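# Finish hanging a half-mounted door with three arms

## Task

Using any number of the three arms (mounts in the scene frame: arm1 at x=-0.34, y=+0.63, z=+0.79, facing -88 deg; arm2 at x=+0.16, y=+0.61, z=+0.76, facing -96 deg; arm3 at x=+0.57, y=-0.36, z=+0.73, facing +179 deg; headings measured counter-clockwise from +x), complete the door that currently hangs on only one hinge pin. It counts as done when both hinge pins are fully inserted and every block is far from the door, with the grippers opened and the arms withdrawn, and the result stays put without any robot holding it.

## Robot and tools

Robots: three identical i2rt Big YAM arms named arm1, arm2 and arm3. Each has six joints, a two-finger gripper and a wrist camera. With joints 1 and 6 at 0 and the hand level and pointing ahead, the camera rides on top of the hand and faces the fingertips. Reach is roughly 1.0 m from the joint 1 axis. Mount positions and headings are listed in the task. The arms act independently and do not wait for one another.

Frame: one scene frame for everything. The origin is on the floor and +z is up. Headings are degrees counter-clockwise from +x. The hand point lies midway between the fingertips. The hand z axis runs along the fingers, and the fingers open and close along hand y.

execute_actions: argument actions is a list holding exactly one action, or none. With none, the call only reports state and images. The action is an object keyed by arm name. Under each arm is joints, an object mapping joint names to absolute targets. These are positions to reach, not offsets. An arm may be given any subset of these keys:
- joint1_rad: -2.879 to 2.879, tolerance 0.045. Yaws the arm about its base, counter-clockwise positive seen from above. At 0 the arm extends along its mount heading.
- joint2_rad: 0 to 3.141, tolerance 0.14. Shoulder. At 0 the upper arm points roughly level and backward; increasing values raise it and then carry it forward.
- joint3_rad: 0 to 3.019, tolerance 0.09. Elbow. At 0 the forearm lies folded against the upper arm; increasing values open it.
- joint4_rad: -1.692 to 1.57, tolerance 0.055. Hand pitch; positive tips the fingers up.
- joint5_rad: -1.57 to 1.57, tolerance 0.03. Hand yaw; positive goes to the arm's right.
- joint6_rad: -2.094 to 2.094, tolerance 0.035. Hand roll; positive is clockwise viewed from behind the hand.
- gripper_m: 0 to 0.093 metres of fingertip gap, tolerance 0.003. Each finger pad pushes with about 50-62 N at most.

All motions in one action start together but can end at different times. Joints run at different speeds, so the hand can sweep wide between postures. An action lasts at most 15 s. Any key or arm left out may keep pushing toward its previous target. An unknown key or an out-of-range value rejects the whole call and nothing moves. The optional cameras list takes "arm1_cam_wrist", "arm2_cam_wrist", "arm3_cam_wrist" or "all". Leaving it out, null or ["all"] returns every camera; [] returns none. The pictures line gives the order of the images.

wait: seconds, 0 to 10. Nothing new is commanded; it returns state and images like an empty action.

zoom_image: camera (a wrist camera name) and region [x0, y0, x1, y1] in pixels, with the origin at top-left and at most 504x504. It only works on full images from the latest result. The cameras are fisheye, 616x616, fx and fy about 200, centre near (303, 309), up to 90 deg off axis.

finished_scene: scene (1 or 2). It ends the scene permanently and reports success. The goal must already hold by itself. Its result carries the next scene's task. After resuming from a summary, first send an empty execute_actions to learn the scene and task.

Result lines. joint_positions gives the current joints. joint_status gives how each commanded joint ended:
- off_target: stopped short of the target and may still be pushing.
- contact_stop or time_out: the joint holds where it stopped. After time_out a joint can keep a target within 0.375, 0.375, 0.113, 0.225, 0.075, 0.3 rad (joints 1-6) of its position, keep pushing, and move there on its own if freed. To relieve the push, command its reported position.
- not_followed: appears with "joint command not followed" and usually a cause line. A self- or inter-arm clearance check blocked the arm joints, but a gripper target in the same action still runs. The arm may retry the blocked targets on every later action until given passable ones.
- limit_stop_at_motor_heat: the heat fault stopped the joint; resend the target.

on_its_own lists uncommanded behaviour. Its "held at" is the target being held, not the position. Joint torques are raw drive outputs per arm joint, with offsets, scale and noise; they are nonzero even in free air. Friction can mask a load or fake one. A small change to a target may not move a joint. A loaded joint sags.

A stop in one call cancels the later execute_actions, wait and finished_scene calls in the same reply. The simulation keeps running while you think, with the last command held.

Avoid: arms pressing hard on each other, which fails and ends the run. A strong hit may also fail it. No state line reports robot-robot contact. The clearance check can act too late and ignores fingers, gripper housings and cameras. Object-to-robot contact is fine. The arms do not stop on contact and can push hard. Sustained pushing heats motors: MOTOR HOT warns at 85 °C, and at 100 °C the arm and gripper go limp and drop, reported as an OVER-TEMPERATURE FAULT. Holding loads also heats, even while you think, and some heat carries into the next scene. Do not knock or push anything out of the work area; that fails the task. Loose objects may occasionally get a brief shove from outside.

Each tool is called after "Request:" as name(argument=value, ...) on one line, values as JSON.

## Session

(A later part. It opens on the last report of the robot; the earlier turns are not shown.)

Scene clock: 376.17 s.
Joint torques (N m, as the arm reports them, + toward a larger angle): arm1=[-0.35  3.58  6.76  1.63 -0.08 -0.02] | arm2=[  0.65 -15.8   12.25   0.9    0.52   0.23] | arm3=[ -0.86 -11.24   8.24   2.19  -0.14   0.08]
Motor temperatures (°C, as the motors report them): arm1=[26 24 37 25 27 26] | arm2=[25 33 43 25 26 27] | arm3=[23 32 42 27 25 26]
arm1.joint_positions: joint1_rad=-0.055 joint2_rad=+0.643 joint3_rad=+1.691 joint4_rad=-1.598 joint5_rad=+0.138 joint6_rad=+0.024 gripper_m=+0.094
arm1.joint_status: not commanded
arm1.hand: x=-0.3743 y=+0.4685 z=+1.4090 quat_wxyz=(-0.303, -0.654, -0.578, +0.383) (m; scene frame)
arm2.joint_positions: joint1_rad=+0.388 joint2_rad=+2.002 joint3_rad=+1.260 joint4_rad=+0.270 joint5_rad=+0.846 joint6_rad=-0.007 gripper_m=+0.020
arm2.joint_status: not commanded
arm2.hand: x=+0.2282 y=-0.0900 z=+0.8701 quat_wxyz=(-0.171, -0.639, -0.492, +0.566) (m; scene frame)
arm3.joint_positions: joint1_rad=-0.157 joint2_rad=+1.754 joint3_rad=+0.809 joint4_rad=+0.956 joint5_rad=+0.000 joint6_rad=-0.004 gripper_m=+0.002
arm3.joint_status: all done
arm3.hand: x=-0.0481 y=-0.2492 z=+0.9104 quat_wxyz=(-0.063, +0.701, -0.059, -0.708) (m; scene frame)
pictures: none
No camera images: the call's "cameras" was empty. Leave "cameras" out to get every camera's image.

Request:
execute_actions(actions=[{"arm3":{"joints":{"joint2_rad":1.82,"joint4_rad":1.0}}}], cameras=["arm2_cam_wrist"])

Request:
zoom_image(camera="arm2_cam_wrist", region=[350, 170, 420, 250])

Scene clock: 380.67 s.
Joint torques (N m, as the arm reports them, + toward a larger angle): arm1=[-0.15  3.58  6.75  1.63 -0.1  -0.03] | arm2=[  0.6  -16.08  12.23   0.74   0.52   0.23] | arm3=[-0.59 -9.47  7.72  1.83 -0.15  0.08]
Motor temperatures (°C, as the motors report them): arm1=[26 24 37 25 27 26] | arm2=[25 33 43 25 26 27] | arm3=[23 32 42 27 25 26]
arm1.joint_positions: joint1_rad=-0.055 joint2_rad=+0.643 joint3_rad=+1.691 joint4_rad=-1.598 joint5_rad=+0.138 joint6_rad=+0.024 gripper_m=+0.094
arm1.joint_status: not commanded
arm1.hand: x=-0.3743 y=+0.4685 z=+1.4090 quat_wxyz=(-0.303, -0.654, -0.578, +0.383) (m; scene frame)
arm2.joint_positions: joint1_rad=+0.388 joint2_rad=+2.002 joint3_rad=+1.260 joint4_rad=+0.270 joint5_rad=+0.846 joint6_rad=-0.007 gripper_m=+0.020
arm2.joint_status: not commanded
arm2.hand: x=+0.2282 y=-0.0900 z=+0.8701 quat_wxyz=(-0.171, -0.639, -0.492, +0.566) (m; scene frame)
arm3.joint_positions: joint1_rad=-0.157 joint2_rad=+1.783 joint3_rad=+0.811 joint4_rad=+0.999 joint5_rad=+0.000 joint6_rad=-0.004 gripper_m=+0.002
arm3.joint_status: all done
arm3.hand: x=-0.0497 y=-0.2489 z=+0.9042 quat_wxyz=(-0.063, +0.695, -0.059, -0.714) (m; scene frame)
pictures: arm2_cam_wrist
Images, in order (width x height): arm2_cam_wrist 616x616.

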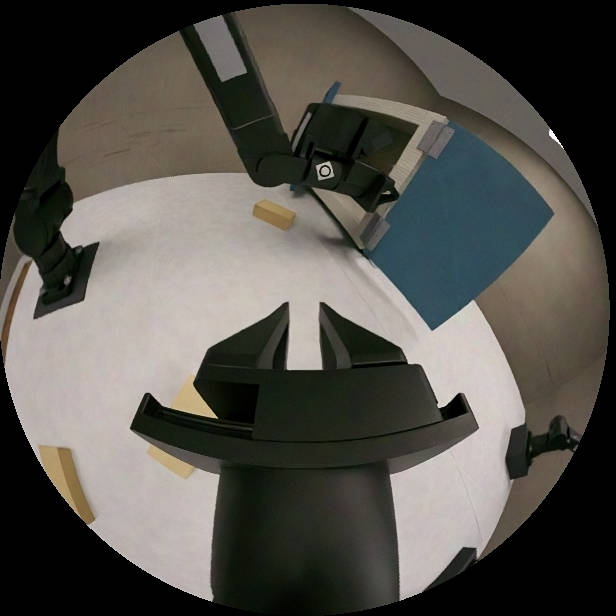

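Region (350, 170, 420, 250) of arm2_cam_wrist's 616x616 image, scaled by 6.300, with more detail than that image has; it fills the left 441 columns of this view, and the rest is white.

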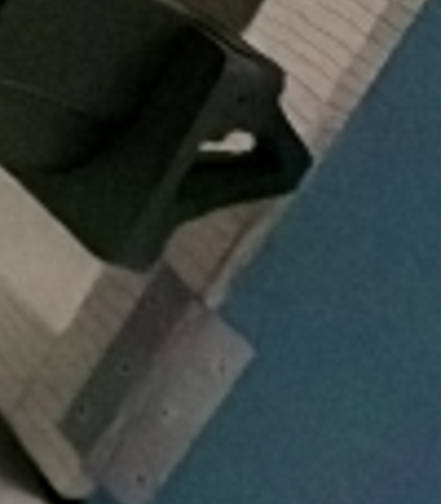

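Request:
execute_actions(actions=[{"arm3":{"joints":{"joint2_rad":1.775,"joint4_rad":0.985,"gripper_m":0.005}}}], cameras=["arm2_cam_wrist","arm3_cam_wrist"])

Request:
zoom_image(camera="arm2_cam_wrist", region=[350, 170, 420, 250])

Request:
zoom_image(camera="arm3_cam_wrist", region=[270, 240, 340, 370])

Scene clock: 391.53 s.
Joint torques (N m, as the arm reports them, + toward a larger angle): arm1=[-0.19  3.39  6.8   1.62 -0.08 -0.02] | arm2=[  0.67 -16.15  12.25   0.76   0.52   0.21] | arm3=[ -1.09 -12.65   7.69   1.22  -0.15   0.08]
Motor temperatures (°C, as the motors report them): arm1=[26 24 37 25 27 26] | arm2=[25 33 43 25 26 27] | arm3=[23 32 42 27 25 26]
arm1.joint_positions: joint1_rad=-0.055 joint2_rad=+0.643 joint3_rad=+1.691 joint4_rad=-1.598 joint5_rad=+0.138 joint6_rad=+0.024 gripper_m=+0.094
arm1.joint_status: not commanded
arm1.hand: x=-0.3743 y=+0.4685 z=+1.4090 quat_wxyz=(-0.303, -0.654, -0.578, +0.383) (m; scene frame)
arm2.joint_positions: joint1_rad=+0.388 joint2_rad=+2.002 joint3_rad=+1.260 joint4_rad=+0.270 joint5_rad=+0.846 joint6_rad=-0.007 gripper_m=+0.020
arm2.joint_status: not commanded
arm2.hand: x=+0.2282 y=-0.0900 z=+0.8701 quat_wxyz=(-0.171, -0.639, -0.492, +0.566) (m; scene frame)
arm3.joint_positions: joint1_rad=-0.157 joint2_rad=+1.783 joint3_rad=+0.811 joint4_rad=+0.999 joint5_rad=+0.000 joint6_rad=-0.004 gripper_m=+0.005
arm3.joint_status: all done
arm3.hand: x=-0.0497 y=-0.2489 z=+0.9042 quat_wxyz=(-0.063, +0.695, -0.059, -0.714) (m; scene frame)
pictures: arm2_cam_wrist, arm3_cam_wrist
Images, in order (width x height): arm2_cam_wrist 616x616, arm3_cam_wrist 616x616.

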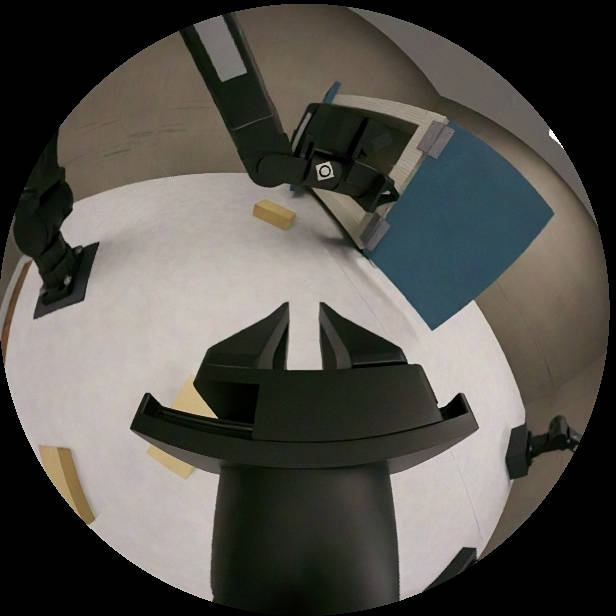

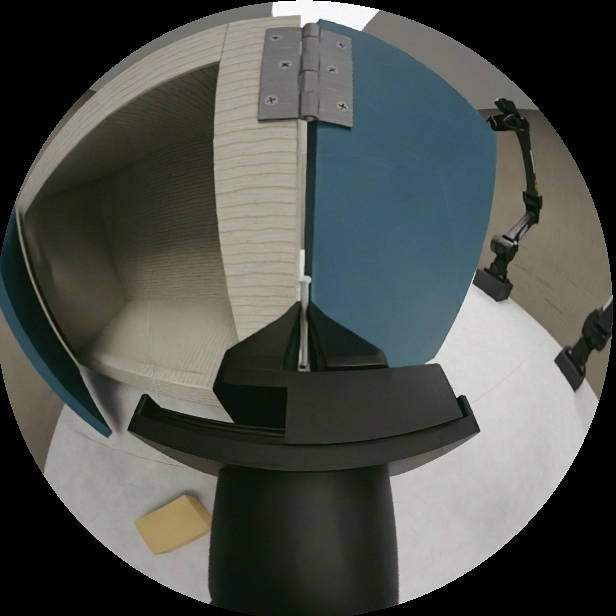

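Region (350, 170, 420, 250) of arm2_cam_wrist's 616x616 image, scaled by 6.300, with more detail than that image has; it fills the left 441 columns of this view, and the rest is white.

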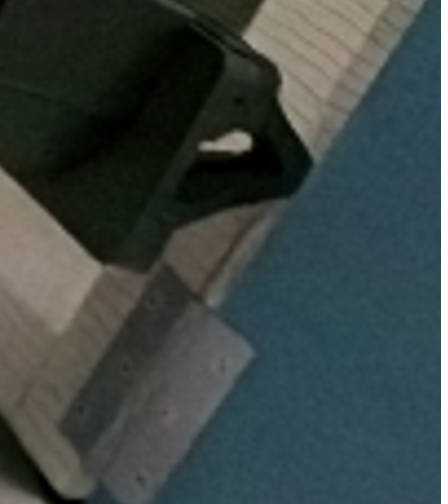

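Region (270, 240, 340, 370) of arm3_cam_wrist's 616x616 image, scaled by 3.877, with more detail than that image has; it fills the left 271 columns of this view, and the rest is white.

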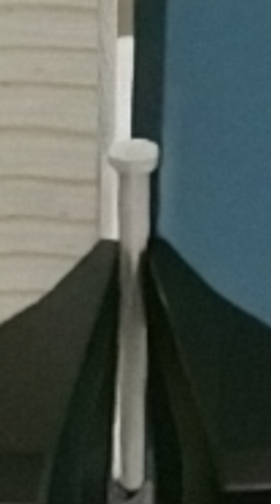

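Request:
execute_actions(actions=[{"arm3":{"joints":{"joint2_rad":1.765,"joint3_rad":0.79,"gripper_m":0.003}}}], cameras=["arm3_cam_wrist"])

Request:
zoom_image(camera="arm3_cam_wrist", region=[270, 240, 340, 380])

Scene clock: 398.10 s.
Joint torques (N m, as the arm reports them, + toward a larger angle): arm1=[-0.14  3.52  6.75  1.65 -0.09 -0.02] | arm2=[  0.36 -15.94  12.33   0.83   0.52   0.24] | arm3=[ -1.   -12.19   5.53   1.3   -0.14   0.06]
Motor temperatures (°C, as the motors report them): arm1=[26 24 37 25 27 26] | arm2=[25 33 43 25 26 27] | arm3=[23 33 42 27 25 26]
arm1.joint_positions: joint1_rad=-0.055 joint2_rad=+0.643 joint3_rad=+1.691 joint4_rad=-1.598 joint5_rad=+0.138 joint6_rad=+0.024 gripper_m=+0.094
arm1.joint_status: not commanded
arm1.hand: x=-0.3743 y=+0.4685 z=+1.4090 quat_wxyz=(-0.303, -0.654, -0.578, +0.383) (m; scene frame)
arm2.joint_positions: joint1_rad=+0.388 joint2_rad=+2.002 joint3_rad=+1.260 joint4_rad=+0.270 joint5_rad=+0.846 joint6_rad=-0.007 gripper_m=+0.020
arm2.joint_status: not commanded
arm2.hand: x=+0.2282 y=-0.0900 z=+0.8701 quat_wxyz=(-0.171, -0.639, -0.492, +0.566) (m; scene frame)
arm3.joint_positions: joint1_rad=-0.157 joint2_rad=+1.778 joint3_rad=+0.801 joint4_rad=+0.999 joint5_rad=+0.000 joint6_rad=-0.004 gripper_m=+0.004
arm3.joint_status: all done
arm3.hand: x=-0.0467 y=-0.2495 z=+0.9027 quat_wxyz=(-0.063, +0.697, -0.059, -0.712) (m; scene frame)
pictures: arm3_cam_wrist
Images, in order (width x height): arm3_cam_wrist 616x616.

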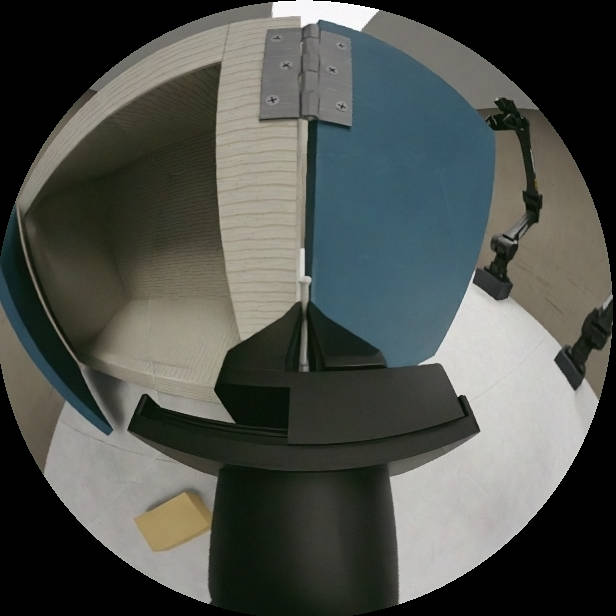

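Region (270, 240, 340, 380) of arm3_cam_wrist's 616x616 image, scaled by 3.600, with more detail than that image has.

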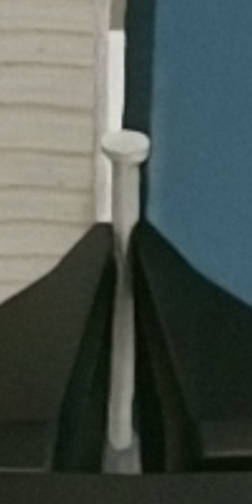

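Request:
execute_actions(actions=[{"arm3":{"joints":{"joint2_rad":1.775,"joint3_rad":0.80,"gripper_m":0.007}}}], cameras=["arm3_cam_wrist","arm2_cam_wrist"])

Request:
zoom_image(camera="arm3_cam_wrist", region=[270, 240, 340, 380])

Request:
zoom_image(camera="arm2_cam_wrist", region=[350, 170, 420, 250])

Scene clock: 403.50 s.
Joint torques (N m, as the arm reports them, + toward a larger angle): arm1=[-0.27  3.51  6.75  1.62 -0.1  -0.02] | arm2=[  0.6  -15.85  12.23   0.87   0.52   0.22] | arm3=[ -0.69 -12.09   6.38   1.31  -0.12   0.08]
Motor temperatures (°C, as the motors report them): arm1=[26 24 37 25 27 26] | arm2=[25 33 43 25 26 27] | arm3=[23 33 42 27 25 26]
arm1.joint_positions: joint1_rad=-0.055 joint2_rad=+0.643 joint3_rad=+1.691 joint4_rad=-1.598 joint5_rad=+0.138 joint6_rad=+0.024 gripper_m=+0.094
arm1.joint_status: not commanded
arm1.hand: x=-0.3743 y=+0.4685 z=+1.4090 quat_wxyz=(-0.303, -0.654, -0.578, +0.383) (m; scene frame)
arm2.joint_positions: joint1_rad=+0.388 joint2_rad=+2.002 joint3_rad=+1.260 joint4_rad=+0.270 joint5_rad=+0.846 joint6_rad=-0.007 gripper_m=+0.020
arm2.joint_status: not commanded
arm2.hand: x=+0.2282 y=-0.0900 z=+0.8701 quat_wxyz=(-0.171, -0.639, -0.492, +0.566) (m; scene frame)
arm3.joint_positions: joint1_rad=-0.157 joint2_rad=+1.778 joint3_rad=+0.801 joint4_rad=+0.995 joint5_rad=+0.000 joint6_rad=-0.004 gripper_m=+0.007
arm3.joint_status: all done
arm3.hand: x=-0.0467 y=-0.2495 z=+0.9017 quat_wxyz=(-0.063, +0.698, -0.059, -0.711) (m; scene frame)
pictures: arm2_cam_wrist, arm3_cam_wrist
Images, in order (width x height): arm2_cam_wrist 616x616, arm3_cam_wrist 616x616.

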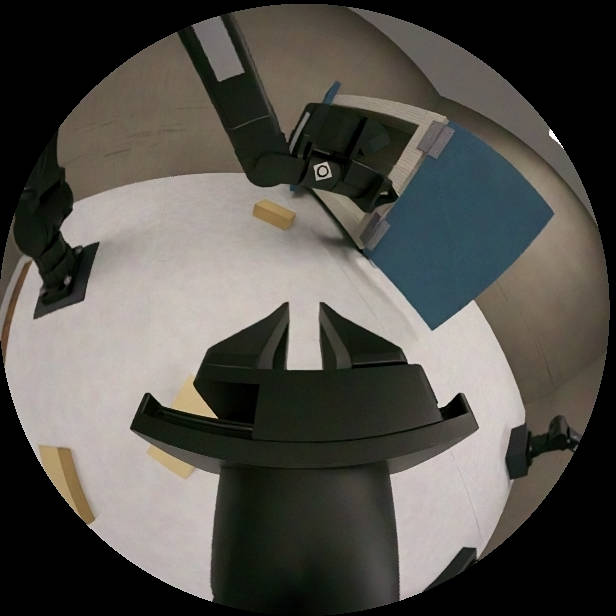

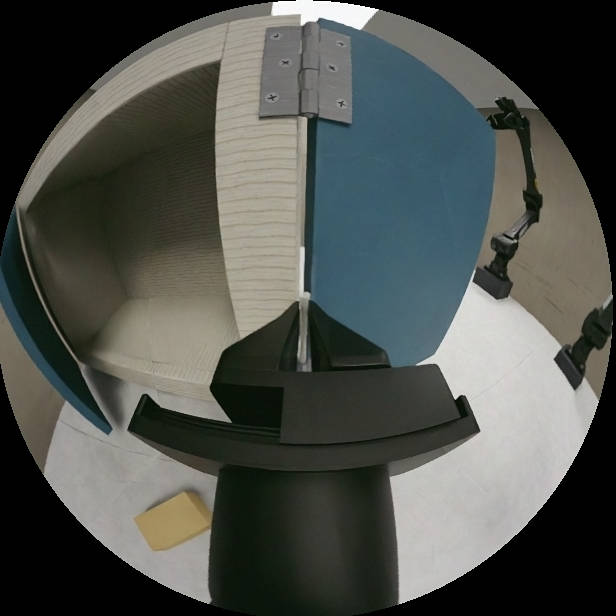

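Region (270, 240, 340, 380) of arm3_cam_wrist's 616x616 image, scaled by 3.600, with more detail than that image has.

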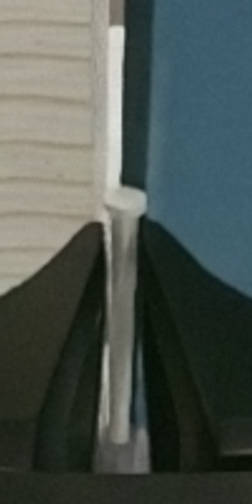

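Region (350, 170, 420, 250) of arm2_cam_wrist's 616x616 image, scaled by 6.300, with more detail than that image has; it fills the left 441 columns of this view, and the rest is white.

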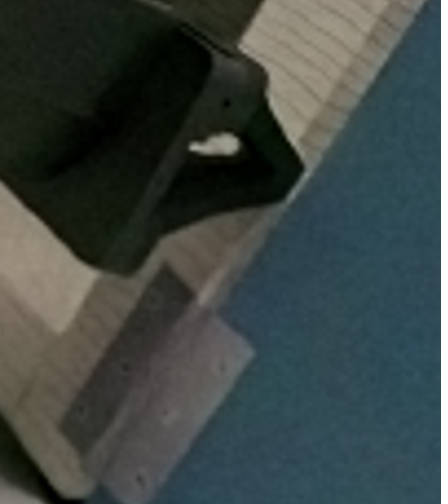

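Request:
execute_actions(actions=[{"arm3":{"joints":{"joint2_rad":1.84,"joint4_rad":1.04,"gripper_m":0.008}}}], cameras=["arm3_cam_wrist","arm2_cam_wrist"])

Request:
zoom_image(camera="arm2_cam_wrist", region=[350, 170, 420, 250])

Scene clock: 412.37 s.
Joint torques (N m, as the arm reports them, + toward a larger angle): arm1=[-0.24  3.54  6.74  1.63 -0.09 -0.03] | arm2=[  0.61 -16.2   12.22   0.74   0.5    0.23] | arm3=[ -0.51 -11.22   6.12   2.54  -0.11   0.07]
Motor temperatures (°C, as the motors report them): arm1=[26 24 37 25 27 26] | arm2=[25 33 43 25 26 27] | arm3=[23 33 41 27 25 26]
arm1.joint_positions: joint1_rad=-0.055 joint2_rad=+0.643 joint3_rad=+1.691 joint4_rad=-1.598 joint5_rad=+0.138 joint6_rad=+0.024 gripper_m=+0.094
arm1.joint_status: not commanded
arm1.hand: x=-0.3743 y=+0.4685 z=+1.4090 quat_wxyz=(-0.303, -0.654, -0.578, +0.383) (m; scene frame)
arm2.joint_positions: joint1_rad=+0.388 joint2_rad=+2.002 joint3_rad=+1.260 joint4_rad=+0.270 joint5_rad=+0.846 joint6_rad=-0.007 gripper_m=+0.020
arm2.joint_status: not commanded
arm2.hand: x=+0.2282 y=-0.0900 z=+0.8701 quat_wxyz=(-0.171, -0.639, -0.492, +0.566) (m; scene frame)
arm3.joint_positions: joint1_rad=-0.157 joint2_rad=+1.832 joint3_rad=+0.801 joint4_rad=+1.019 joint5_rad=+0.000 joint6_rad=-0.004 gripper_m=+0.008
arm3.joint_status: all done
arm3.hand: x=-0.0483 y=-0.2492 z=+0.8751 quat_wxyz=(-0.062, +0.709, -0.060, -0.700) (m; scene frame)
pictures: arm2_cam_wrist, arm3_cam_wrist
Images, in order (width x height): arm2_cam_wrist 616x616, arm3_cam_wrist 616x616.

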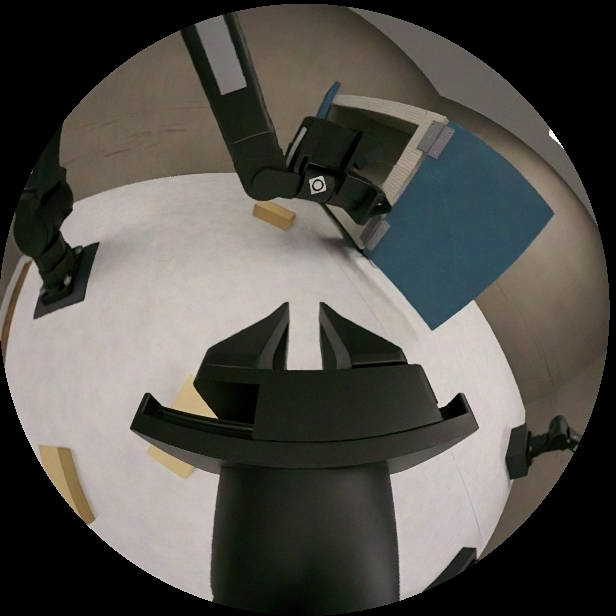

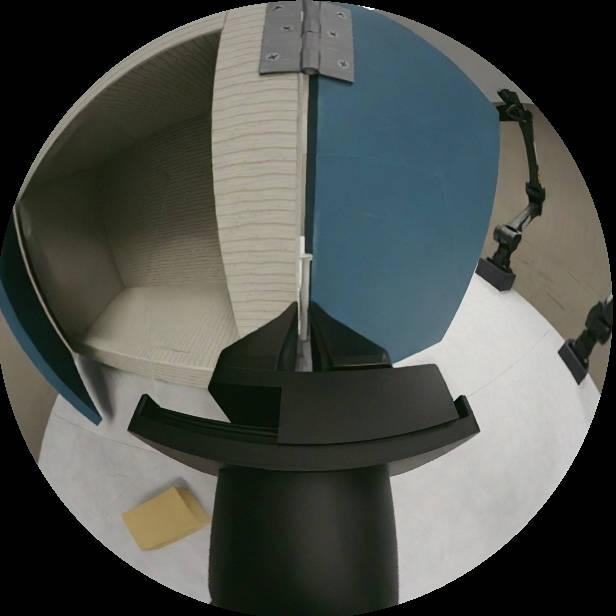

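Region (350, 170, 420, 250) of arm2_cam_wrist's 616x616 image, scaled by 6.300, with more detail than that image has; it fills the left 441 columns of this view, and the rest is white.

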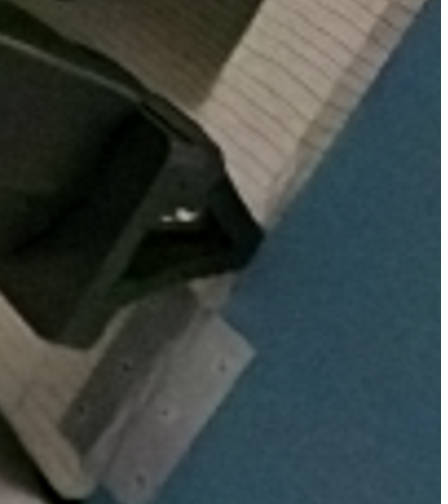

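Request:
execute_actions(actions=[{"arm3":{"joints":{"joint2_rad":1.70,"joint4_rad":0.95,"gripper_m":0.03}},"arm2":{"joints":{"joint1_rad":0.1,"joint2_rad":1.3,"joint3_rad":0.9,"joint4_rad":0.2,"joint5_rad":0.0,"gripper_m":0.07}}}], cameras=[])

Request:
execute_actions(actions=[{"arm3":{"joints":{"joint3_rad":0.86,"gripper_m":0.0}}}])

Scene clock: 423.10 s.
Joint torques (N m, as the arm reports them, + toward a larger angle): arm1=[-0.3   3.56  6.81  1.66 -0.09 -0.02] | arm2=[-0.65 -8.17 10.78  1.3  -0.17  0.19] | arm3=[ -0.67 -11.39   7.15   1.5   -0.15   0.08]
Motor temperatures (°C, as the motors report them): arm1=[26 24 37 25 27 26] | arm2=[25 33 43 25 26 27] | arm3=[23 33 41 27 25 26]
arm1.joint_positions: joint1_rad=-0.055 joint2_rad=+0.643 joint3_rad=+1.691 joint4_rad=-1.598 joint5_rad=+0.138 joint6_rad=+0.024 gripper_m=+0.094
arm1.joint_status: not commanded
arm1.hand: x=-0.3743 y=+0.4685 z=+1.4090 quat_wxyz=(-0.303, -0.654, -0.578, +0.383) (m; scene frame)
arm2.joint_positions: joint1_rad=+0.101 joint2_rad=+1.284 joint3_rad=+0.903 joint4_rad=+0.214 joint5_rad=+0.005 joint6_rad=-0.006 gripper_m=+0.070
arm2.joint_status: all done
arm2.hand: x=+0.1543 y=+0.0342 z=+1.0965 quat_wxyz=(-0.456, -0.542, -0.535, +0.461) (m; scene frame)
arm3.joint_positions: joint1_rad=-0.157 joint2_rad=+1.697 joint3_rad=+0.798 joint4_rad=+0.959 joint5_rad=+0.000 joint6_rad=-0.004 gripper_m=+0.030
arm3.joint_status: all done
arm3.hand: x=-0.0411 y=-0.2505 z=+0.9400 quat_wxyz=(-0.064, +0.683, -0.057, -0.725) (m; scene frame)
pictures: none
No camera images: the call's "cameras" was empty. Leave "cameras" out to get every camera's image.

Scene clock: 423.80 s.
Joint torques (N m, as the arm reports them, + toward a larger angle): arm1=[-0.24  3.77  6.84  1.63 -0.09 -0.02] | arm2=[-0.43 -7.84 10.83  1.35 -0.15  0.16] | arm3=[ -0.83 -11.08  10.5    1.36  -0.14   0.09]
Motor temperatures (°C, as the motors report them): arm1=[26 24 37 25 27 26] | arm2=[25 33 43 25 26 27] | arm3=[23 33 41 27 25 26]
arm1.joint_positions: joint1_rad=-0.055 joint2_rad=+0.643 joint3_rad=+1.691 joint4_rad=-1.598 joint5_rad=+0.138 joint6_rad=+0.024 gripper_m=+0.094
arm1.joint_status: not commanded
arm1.hand: x=-0.3743 y=+0.4685 z=+1.4090 quat_wxyz=(-0.303, -0.654, -0.578, +0.383) (m; scene frame)
arm2.joint_positions: joint1_rad=+0.101 joint2_rad=+1.284 joint3_rad=+0.903 joint4_rad=+0.214 joint5_rad=+0.005 joint6_rad=-0.006 gripper_m=+0.070
arm2.joint_status: not commanded
arm2.hand: x=+0.1543 y=+0.0342 z=+1.0965 quat_wxyz=(-0.456, -0.542, -0.535, +0.461) (m; scene frame)
arm3.joint_positions: joint1_rad=-0.157 joint2_rad=+1.697 joint3_rad=+0.820 joint4_rad=+0.959 joint5_rad=+0.000 joint6_rad=-0.004 gripper_m=+0.000
arm3.joint_status: all done
arm3.hand: x=-0.0470 y=-0.2495 z=+0.9504 quat_wxyz=(-0.065, +0.675, -0.057, -0.732) (m; scene frame)
pictures: arm1_cam_wrist, arm2_cam_wrist, arm3_cam_wrist
Images, in order (width x height): arm1_cam_wrist 616x616, arm2_cam_wrist 616x616, arm3_cam_wrist 616x616.

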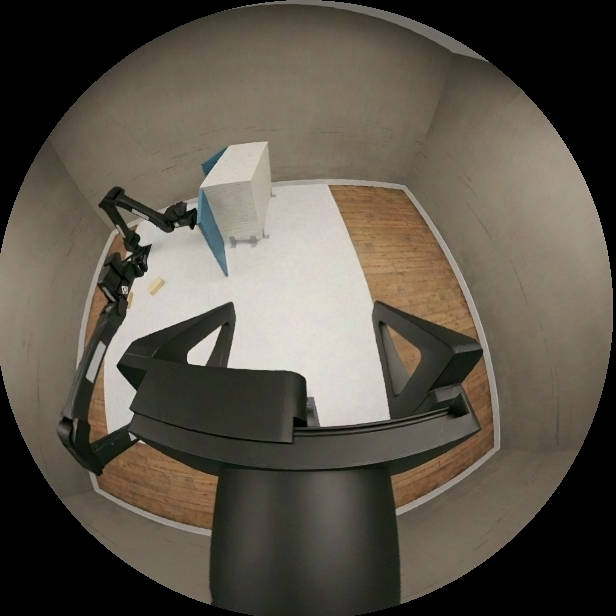

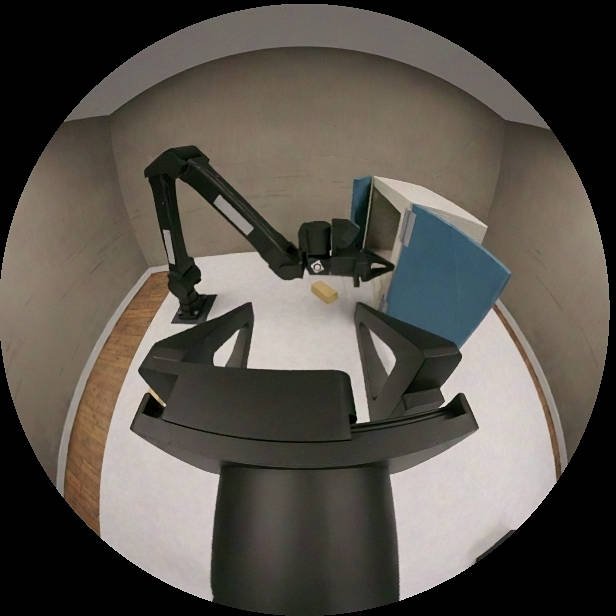

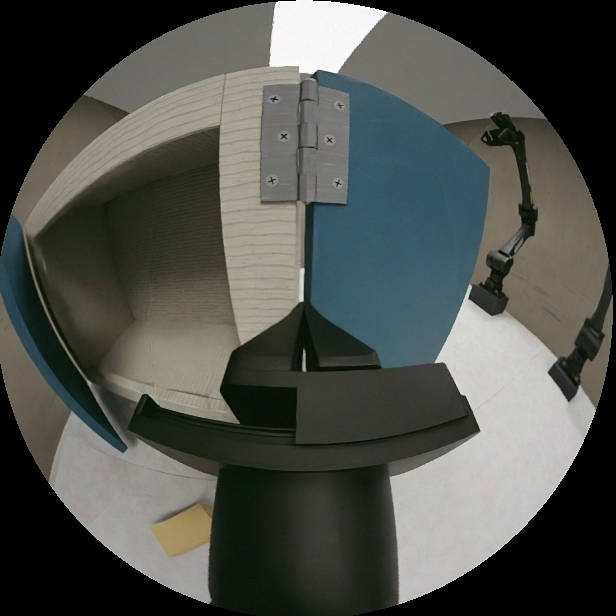

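Request:
execute_actions(actions=[{"arm2":{"joints":{"joint1_rad":-0.59,"joint2_rad":1.7,"joint3_rad":0.85,"joint4_rad":0.85,"joint5_rad":-0.7}},"arm3":{"joints":{"joint2_rad":1.77,"joint3_rad":0.83,"joint4_rad":0.97}}}])

Scene clock: 433.17 s.
Joint torques (N m, as the arm reports them, + toward a larger angle): arm1=[-0.12  3.56  6.83  1.65 -0.09 -0.02] | arm2=[ -0.05 -13.47   8.2    2.76  -0.17   0.17] | arm3=[ -0.72 -10.77   7.48   1.91  -0.13   0.06]
Motor temperatures (°C, as the motors report them): arm1=[26 24 37 25 27 26] | arm2=[25 33 43 25 26 27] | arm3=[23 33 43 27 25 26]
arm1.joint_positions: joint1_rad=-0.055 joint2_rad=+0.643 joint3_rad=+1.691 joint4_rad=-1.598 joint5_rad=+0.138 joint6_rad=+0.024 gripper_m=+0.094
arm1.joint_status: not commanded
arm1.hand: x=-0.3743 y=+0.4685 z=+1.4090 quat_wxyz=(-0.303, -0.654, -0.578, +0.383) (m; scene frame)
arm2.joint_positions: joint1_rad=-0.600 joint2_rad=+1.708 joint3_rad=+0.848 joint4_rad=+0.822 joint5_rad=-0.696 joint6_rad=-0.006 gripper_m=+0.070
arm2.joint_status: all done
arm2.hand: x=-0.1436 y=+0.0868 z=+0.9631 quat_wxyz=(-0.497, -0.515, -0.496, +0.491) (m; scene frame)
arm3.joint_positions: joint1_rad=-0.157 joint2_rad=+1.751 joint3_rad=+0.821 joint4_rad=+0.968 joint5_rad=+0.000 joint6_rad=-0.004 gripper_m=+0.000
arm3.joint_status: all done
arm3.hand: x=-0.0513 y=-0.2487 z=+0.9207 quat_wxyz=(-0.064, +0.691, -0.058, -0.718) (m; scene frame)
pictures: arm1_cam_wrist, arm2_cam_wrist, arm3_cam_wrist
Images, in order (width x height): arm1_cam_wrist 616x616, arm2_cam_wrist 616x616, arm3_cam_wrist 616x616.

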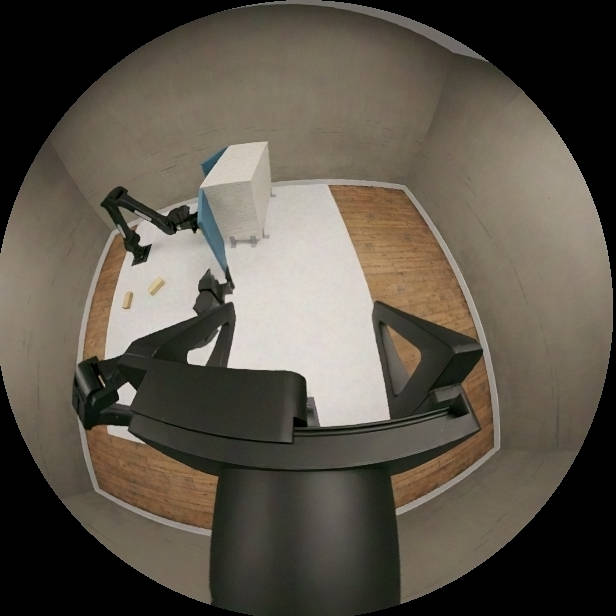

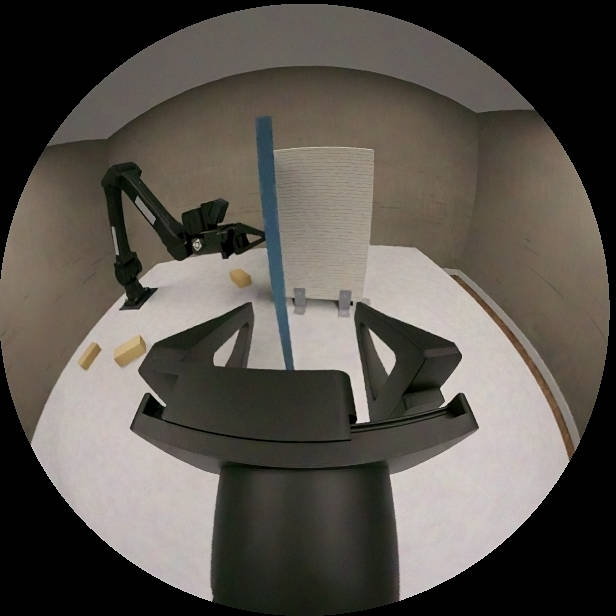

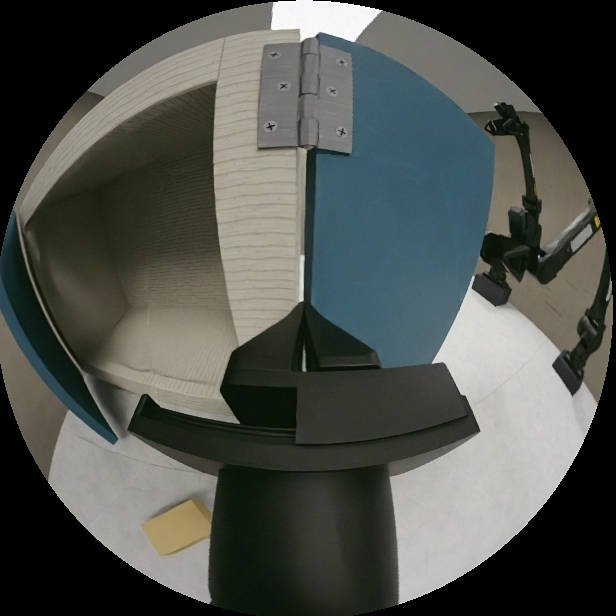

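Request:
execute_actions(actions=[{"arm2":{"joints":{"joint1_rad":-0.42,"joint2_rad":1.85,"joint3_rad":1.07,"joint4_rad":0.78,"joint5_rad":-0.52}}}], cameras=["arm2_cam_wrist","arm1_cam_wrist"])

Scene clock: 440.90 s.
Joint torques (N m, as the arm reports them, + toward a larger angle): arm1=[-0.19  3.59  6.8   1.61 -0.08 -0.02] | arm2=[ -1.41 -14.38  11.93   1.09   0.17   0.17] | arm3=[ -1.12 -10.73   7.62   1.79  -0.14   0.06]
Motor temperatures (°C, as the motors report them): arm1=[26 24 37 25 27 26] | arm2=[25 33 42 25 26 27] | arm3=[23 33 43 27 25 26]
arm1.joint_positions: joint1_rad=-0.055 joint2_rad=+0.643 joint3_rad=+1.691 joint4_rad=-1.598 joint5_rad=+0.138 joint6_rad=+0.024 gripper_m=+0.094
arm1.joint_status: not commanded
arm1.hand: x=-0.3743 y=+0.4685 z=+1.4090 quat_wxyz=(-0.303, -0.654, -0.578, +0.383) (m; scene frame)
arm2.joint_positions: joint1_rad=-0.411 joint2_rad=+1.847 joint3_rad=+1.029 joint4_rad=+0.797 joint5_rad=-0.524 joint6_rad=-0.006 gripper_m=+0.070
arm2.joint_status: all done
arm2.hand: x=-0.0995 y=-0.0173 z=+0.9575 quat_wxyz=(-0.501, -0.505, -0.501, +0.493) (m; scene frame)
arm3.joint_positions: joint1_rad=-0.157 joint2_rad=+1.751 joint3_rad=+0.821 joint4_rad=+0.968 joint5_rad=+0.000 joint6_rad=-0.004 gripper_m=+0.000
arm3.joint_status: not commanded
arm3.hand: x=-0.0513 y=-0.2487 z=+0.9207 quat_wxyz=(-0.064, +0.691, -0.058, -0.718) (m; scene frame)
pictures: arm1_cam_wrist, arm2_cam_wrist
Images, in order (width x height): arm1_cam_wrist 616x616, arm2_cam_wrist 616x616.

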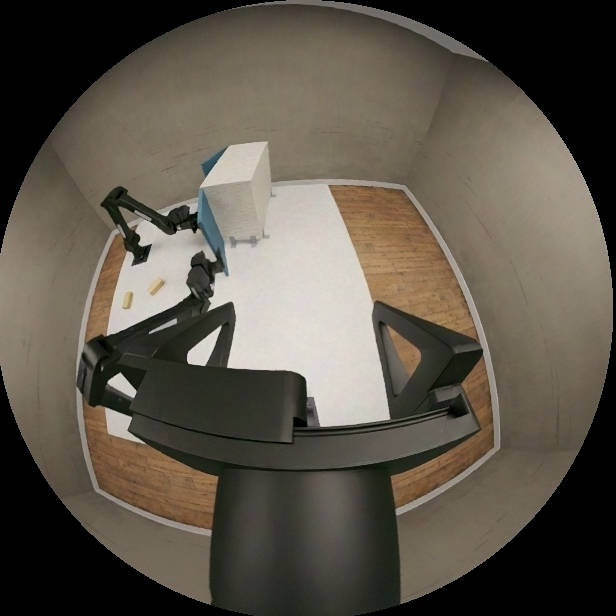

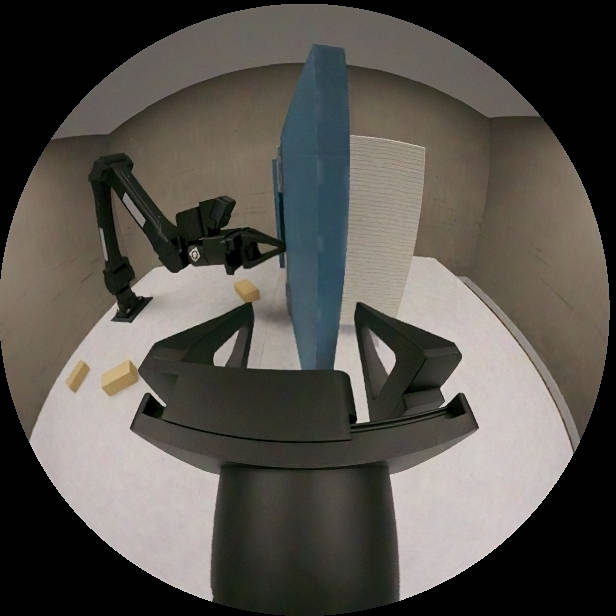

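Request:
execute_actions(actions=[{"arm2":{"joints":{"gripper_m":0.012}}}], cameras=[])

Request:
execute_actions(actions=[{"arm2":{"joints":{"joint2_rad":1.82}},"arm3":{"joints":{"joint2_rad":1.80,"joint4_rad":0.99}}}])

Scene clock: 451.83 s.
Joint torques (N m, as the arm reports them, + toward a larger angle): arm1=[-0.32  3.53  6.82  1.64 -0.08 -0.02] | arm2=[ -1.1  -14.95  12.04   1.01   0.34   0.16] | arm3=[ -0.93 -10.53   7.56   1.8   -0.13   0.06]
Motor temperatures (°C, as the motors report them): arm1=[26 24 37 25 27 26] | arm2=[25 33 43 25 26 27] | arm3=[23 33 43 27 25 26]
arm1.joint_positions: joint1_rad=-0.055 joint2_rad=+0.643 joint3_rad=+1.691 joint4_rad=-1.598 joint5_rad=+0.138 joint6_rad=+0.024 gripper_m=+0.094
arm1.joint_status: not commanded
arm1.hand: x=-0.3743 y=+0.4685 z=+1.4090 quat_wxyz=(-0.303, -0.654, -0.578, +0.383) (m; scene frame)
arm2.joint_positions: joint1_rad=-0.412 joint2_rad=+1.847 joint3_rad=+1.029 joint4_rad=+0.797 joint5_rad=-0.527 joint6_rad=-0.006 gripper_m=+0.015
arm2.joint_status: all done
arm2.hand: x=-0.0997 y=-0.0170 z=+0.9575 quat_wxyz=(-0.501, -0.504, -0.502, +0.493) (m; scene frame)
arm3.joint_positions: joint1_rad=-0.157 joint2_rad=+1.751 joint3_rad=+0.821 joint4_rad=+0.968 joint5_rad=+0.000 joint6_rad=-0.004 gripper_m=+0.000
arm3.joint_status: not commanded
arm3.hand: x=-0.0513 y=-0.2487 z=+0.9207 quat_wxyz=(-0.064, +0.691, -0.058, -0.718) (m; scene frame)
pictures: none
No camera images: the call's "cameras" was empty. Leave "cameras" out to get every camera's image.

Scene clock: 452.40 s.
Joint torques (N m, as the arm reports them, + toward a larger angle): arm1=[-0.28  3.65  6.81  1.63 -0.09 -0.02] | arm2=[ -0.87 -16.76  11.96   1.2    0.36   0.21] | arm3=[-0.86 -9.29  7.57  1.76 -0.14  0.08]
Motor temperatures (°C, as the motors report them): arm1=[26 24 37 25 27 26] | arm2=[25 33 43 25 26 27] | arm3=[23 33 43 27 25 26]
arm1.joint_positions: joint1_rad=-0.055 joint2_rad=+0.643 joint3_rad=+1.691 joint4_rad=-1.598 joint5_rad=+0.138 joint6_rad=+0.024 gripper_m=+0.094
arm1.joint_status: not commanded
arm1.hand: x=-0.3743 y=+0.4685 z=+1.4090 quat_wxyz=(-0.303, -0.654, -0.578, +0.383) (m; scene frame)
arm2.joint_positions: joint1_rad=-0.412 joint2_rad=+1.846 joint3_rad=+1.029 joint4_rad=+0.796 joint5_rad=-0.528 joint6_rad=-0.007 gripper_m=+0.015
arm2.joint_status: all done
arm2.hand: x=-0.0996 y=-0.0169 z=+0.9577 quat_wxyz=(-0.501, -0.504, -0.502, +0.493) (m; scene frame)
arm3.joint_positions: joint1_rad=-0.157 joint2_rad=+1.760 joint3_rad=+0.821 joint4_rad=+0.989 joint5_rad=+0.000 joint6_rad=-0.004 gripper_m=+0.000
arm3.joint_status: all done
arm3.hand: x=-0.0516 y=-0.2487 z=+0.9205 quat_wxyz=(-0.064, +0.687, -0.058, -0.722) (m; scene frame)
pictures: arm1_cam_wrist, arm2_cam_wrist, arm3_cam_wrist
Images, in order (width x height): arm1_cam_wrist 616x616, arm2_cam_wrist 616x616, arm3_cam_wrist 616x616.

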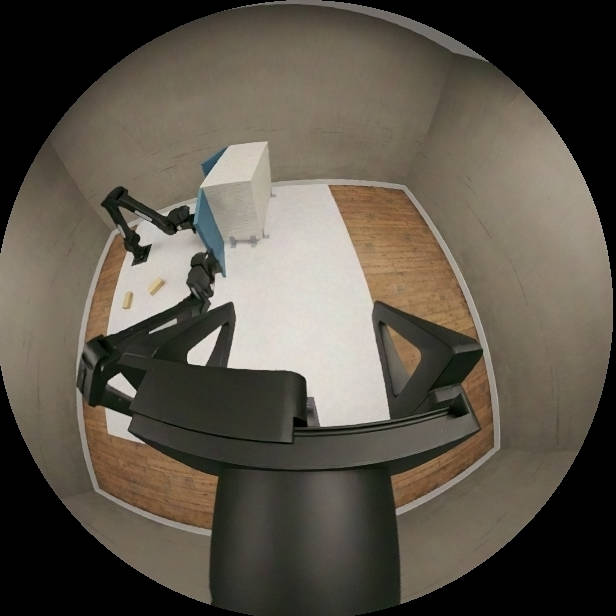

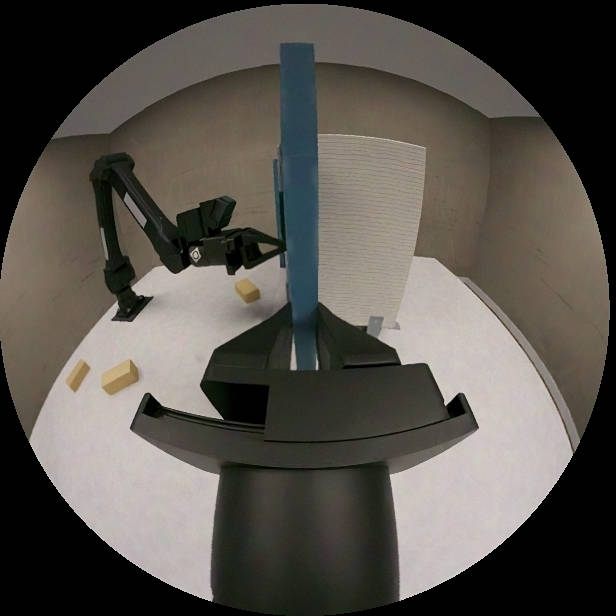

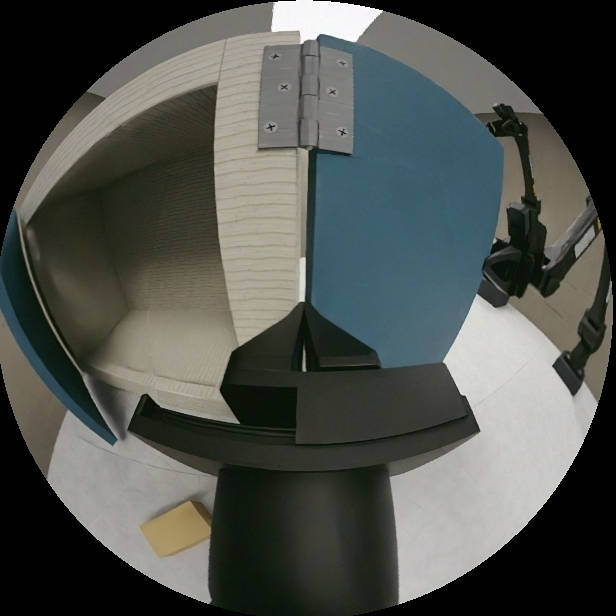

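Request:
execute_actions(actions=[{"arm2":{"joints":{"joint2_rad":1.79}},"arm3":{"joints":{"joint2_rad":1.72,"joint4_rad":0.96}}}], cameras=["arm3_cam_wrist"])

Request:
zoom_image(camera="arm3_cam_wrist", region=[270, 240, 340, 380])

Scene clock: 462.93 s.
Joint torques (N m, as the arm reports them, + toward a larger angle): arm1=[-0.19  3.62  6.81  1.62 -0.08 -0.02] | arm2=[ -1.3  -18.8   11.9    1.52   0.34   0.22] | arm3=[ -0.78 -13.3    7.82   1.33  -0.13   0.05]
Motor temperatures (°C, as the motors report them): arm1=[26 24 37 25 27 26] | arm2=[25 34 43 25 26 27] | arm3=[23 33 43 27 25 26]
arm1.joint_positions: joint1_rad=-0.055 joint2_rad=+0.643 joint3_rad=+1.691 joint4_rad=-1.598 joint5_rad=+0.138 joint6_rad=+0.024 gripper_m=+0.094
arm1.joint_status: not commanded
arm1.hand: x=-0.3743 y=+0.4685 z=+1.4090 quat_wxyz=(-0.303, -0.654, -0.578, +0.383) (m; scene frame)
arm2.joint_positions: joint1_rad=-0.411 joint2_rad=+1.840 joint3_rad=+1.029 joint4_rad=+0.784 joint5_rad=-0.528 joint6_rad=-0.009 gripper_m=+0.015
arm2.joint_status: all done
arm2.hand: x=-0.0989 y=-0.0167 z=+0.9590 quat_wxyz=(-0.500, -0.506, -0.503, +0.491) (m; scene frame)
arm3.joint_positions: joint1_rad=-0.157 joint2_rad=+1.741 joint3_rad=+0.821 joint4_rad=+0.971 joint5_rad=+0.000 joint6_rad=-0.004 gripper_m=+0.000
arm3.joint_status: all done
arm3.hand: x=-0.0506 y=-0.2489 z=+0.9276 quat_wxyz=(-0.064, +0.686, -0.058, -0.722) (m; scene frame)
pictures: arm3_cam_wrist
Images, in order (width x height): arm3_cam_wrist 616x616.

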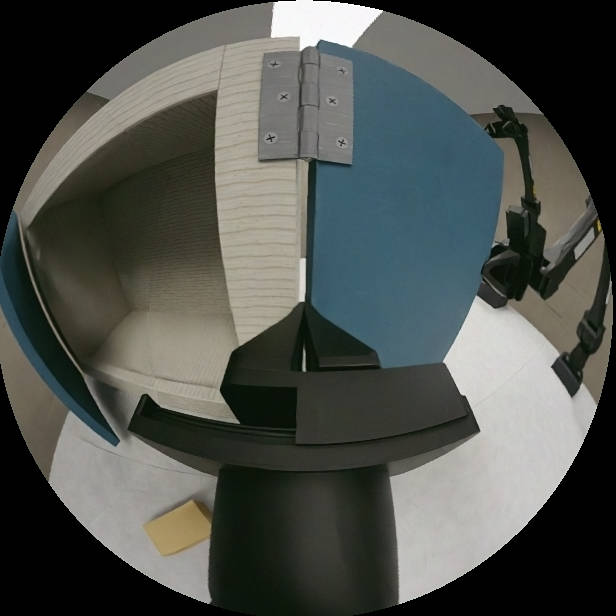

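Region (270, 240, 340, 380) of arm3_cam_wrist's 616x616 image, scaled by 3.600, with more detail than that image has.

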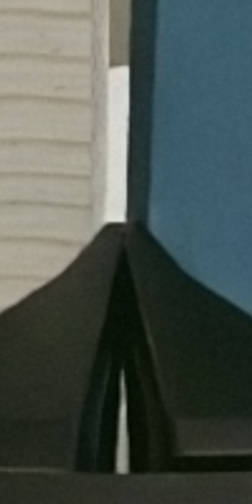

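Open arm3's fingers to see.

Request:
execute_actions(actions=[{"arm3":{"joints":{"joint2_rad":1.69,"gripper_m":0.04}}}], cameras=["arm3_cam_wrist"])

Request:
zoom_image(camera="arm3_cam_wrist", region=[260, 260, 350, 380])

Scene clock: 466.57 s.
Joint torques (N m, as the arm reports them, + toward a larger angle): arm1=[-0.13  3.65  6.75  1.61 -0.09 -0.03] | arm2=[ -1.12 -18.56  11.97   1.62   0.33   0.2 ] | arm3=[  0.72 -12.38   7.83   1.58  -0.26   0.07]
Motor temperatures (°C, as the motors report them): arm1=[26 24 37 25 27 26] | arm2=[25 34 43 25 26 27] | arm3=[23 33 43 27 25 26]
arm1.joint_positions: joint1_rad=-0.055 joint2_rad=+0.643 joint3_rad=+1.691 joint4_rad=-1.598 joint5_rad=+0.138 joint6_rad=+0.024 gripper_m=+0.094
arm1.joint_status: not commanded
arm1.hand: x=-0.3743 y=+0.4685 z=+1.4090 quat_wxyz=(-0.303, -0.654, -0.578, +0.383) (m; scene frame)
arm2.joint_positions: joint1_rad=-0.411 joint2_rad=+1.840 joint3_rad=+1.029 joint4_rad=+0.784 joint5_rad=-0.528 joint6_rad=-0.009 gripper_m=+0.015
arm2.joint_status: not commanded
arm2.hand: x=-0.0989 y=-0.0167 z=+0.9590 quat_wxyz=(-0.500, -0.506, -0.503, +0.491) (m; scene frame)
arm3.joint_positions: joint1_rad=-0.178 joint2_rad=+1.707 joint3_rad=+0.821 joint4_rad=+0.964 joint5_rad=+0.003 joint6_rad=-0.004 gripper_m=+0.040
arm3.joint_status: all done
arm3.hand: x=-0.0455 y=-0.2355 z=+0.9463 quat_wxyz=(-0.074, +0.676, -0.065, -0.730) (m; scene frame)
pictures: arm3_cam_wrist
Images, in order (width x height): arm3_cam_wrist 616x616.

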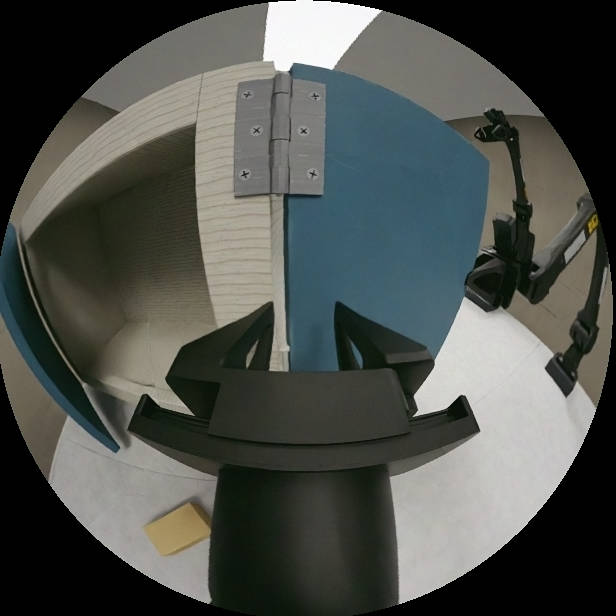

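Region (260, 260, 350, 380) of arm3_cam_wrist's 616x616 image, scaled by 4.200, with more detail than that image has; it fills the left 378 columns of this view, and the rest is white.

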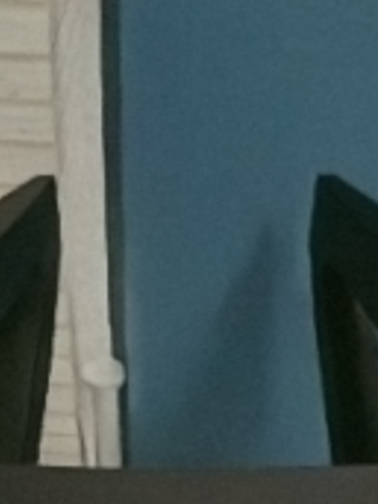

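Request:
execute_actions(actions=[{"arm3":{"joints":{"joint1_rad":-0.15,"joint2_rad":1.6,"joint3_rad":0.6,"joint4_rad":1.05}},"arm2":{"joints":{"joint2_rad":1.77,"joint4_rad":0.72}}}], cameras=["arm3_cam_wrist"])

Request:
zoom_image(camera="arm3_cam_wrist", region=[255, 220, 355, 360])

Scene clock: 472.37 s.
Joint torques (N m, as the arm reports them, + toward a larger angle): arm1=[-0.19  3.52  6.79  1.61 -0.1  -0.02] | arm2=[ -1.22 -18.81  12.03   1.49   0.31   0.27] | arm3=[  0.75 -10.08   6.64   2.2   -0.26   0.08]
Motor temperatures (°C, as the motors report them): arm1=[26 24 37 25 27 26] | arm2=[25 34 44 25 26 27] | arm3=[23 33 43 27 25 26]
arm1.joint_positions: joint1_rad=-0.055 joint2_rad=+0.643 joint3_rad=+1.691 joint4_rad=-1.598 joint5_rad=+0.138 joint6_rad=+0.024 gripper_m=+0.094
arm1.joint_status: not commanded
arm1.hand: x=-0.3743 y=+0.4685 z=+1.4090 quat_wxyz=(-0.303, -0.654, -0.578, +0.383) (m; scene frame)
arm2.joint_positions: joint1_rad=-0.408 joint2_rad=+1.820 joint3_rad=+1.029 joint4_rad=+0.728 joint5_rad=-0.528 joint6_rad=-0.016 gripper_m=+0.015
arm2.joint_status: all done
arm2.hand: x=-0.0961 y=-0.0159 z=+0.9594 quat_wxyz=(-0.496, -0.515, -0.509, +0.479) (m; scene frame)
arm3.joint_positions: joint1_rad=-0.162 joint2_rad=+1.600 joint3_rad=+0.597 joint4_rad=+1.033 joint5_rad=+0.003 joint6_rad=-0.004 gripper_m=+0.040
arm3.joint_status: all done
arm3.hand: x=+0.0268 y=-0.2590 z=+0.9191 quat_wxyz=(-0.066, +0.694, -0.061, -0.715) (m; scene frame)
pictures: arm3_cam_wrist
Images, in order (width x height): arm3_cam_wrist 616x616.

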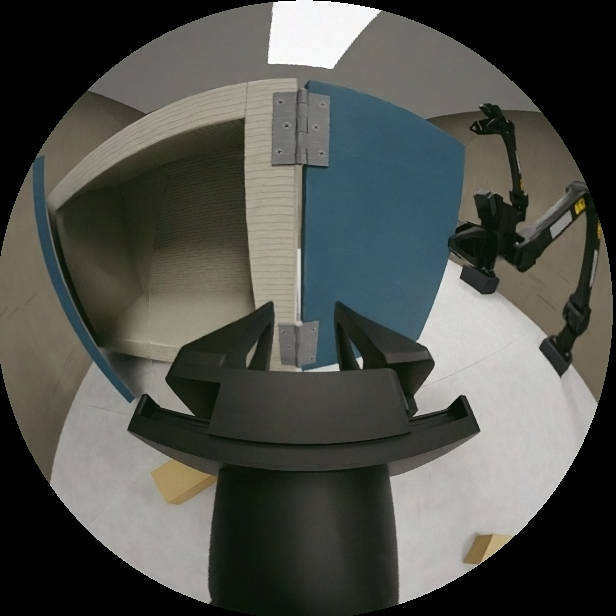

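Region (255, 220, 355, 360) of arm3_cam_wrist's 616x616 image, scaled by 3.600, with more detail than that image has; it fills the left 360 columns of this view, and the rest is white.

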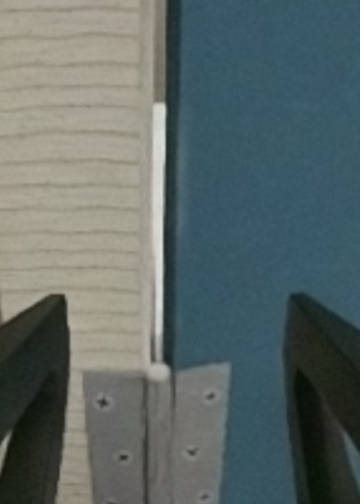

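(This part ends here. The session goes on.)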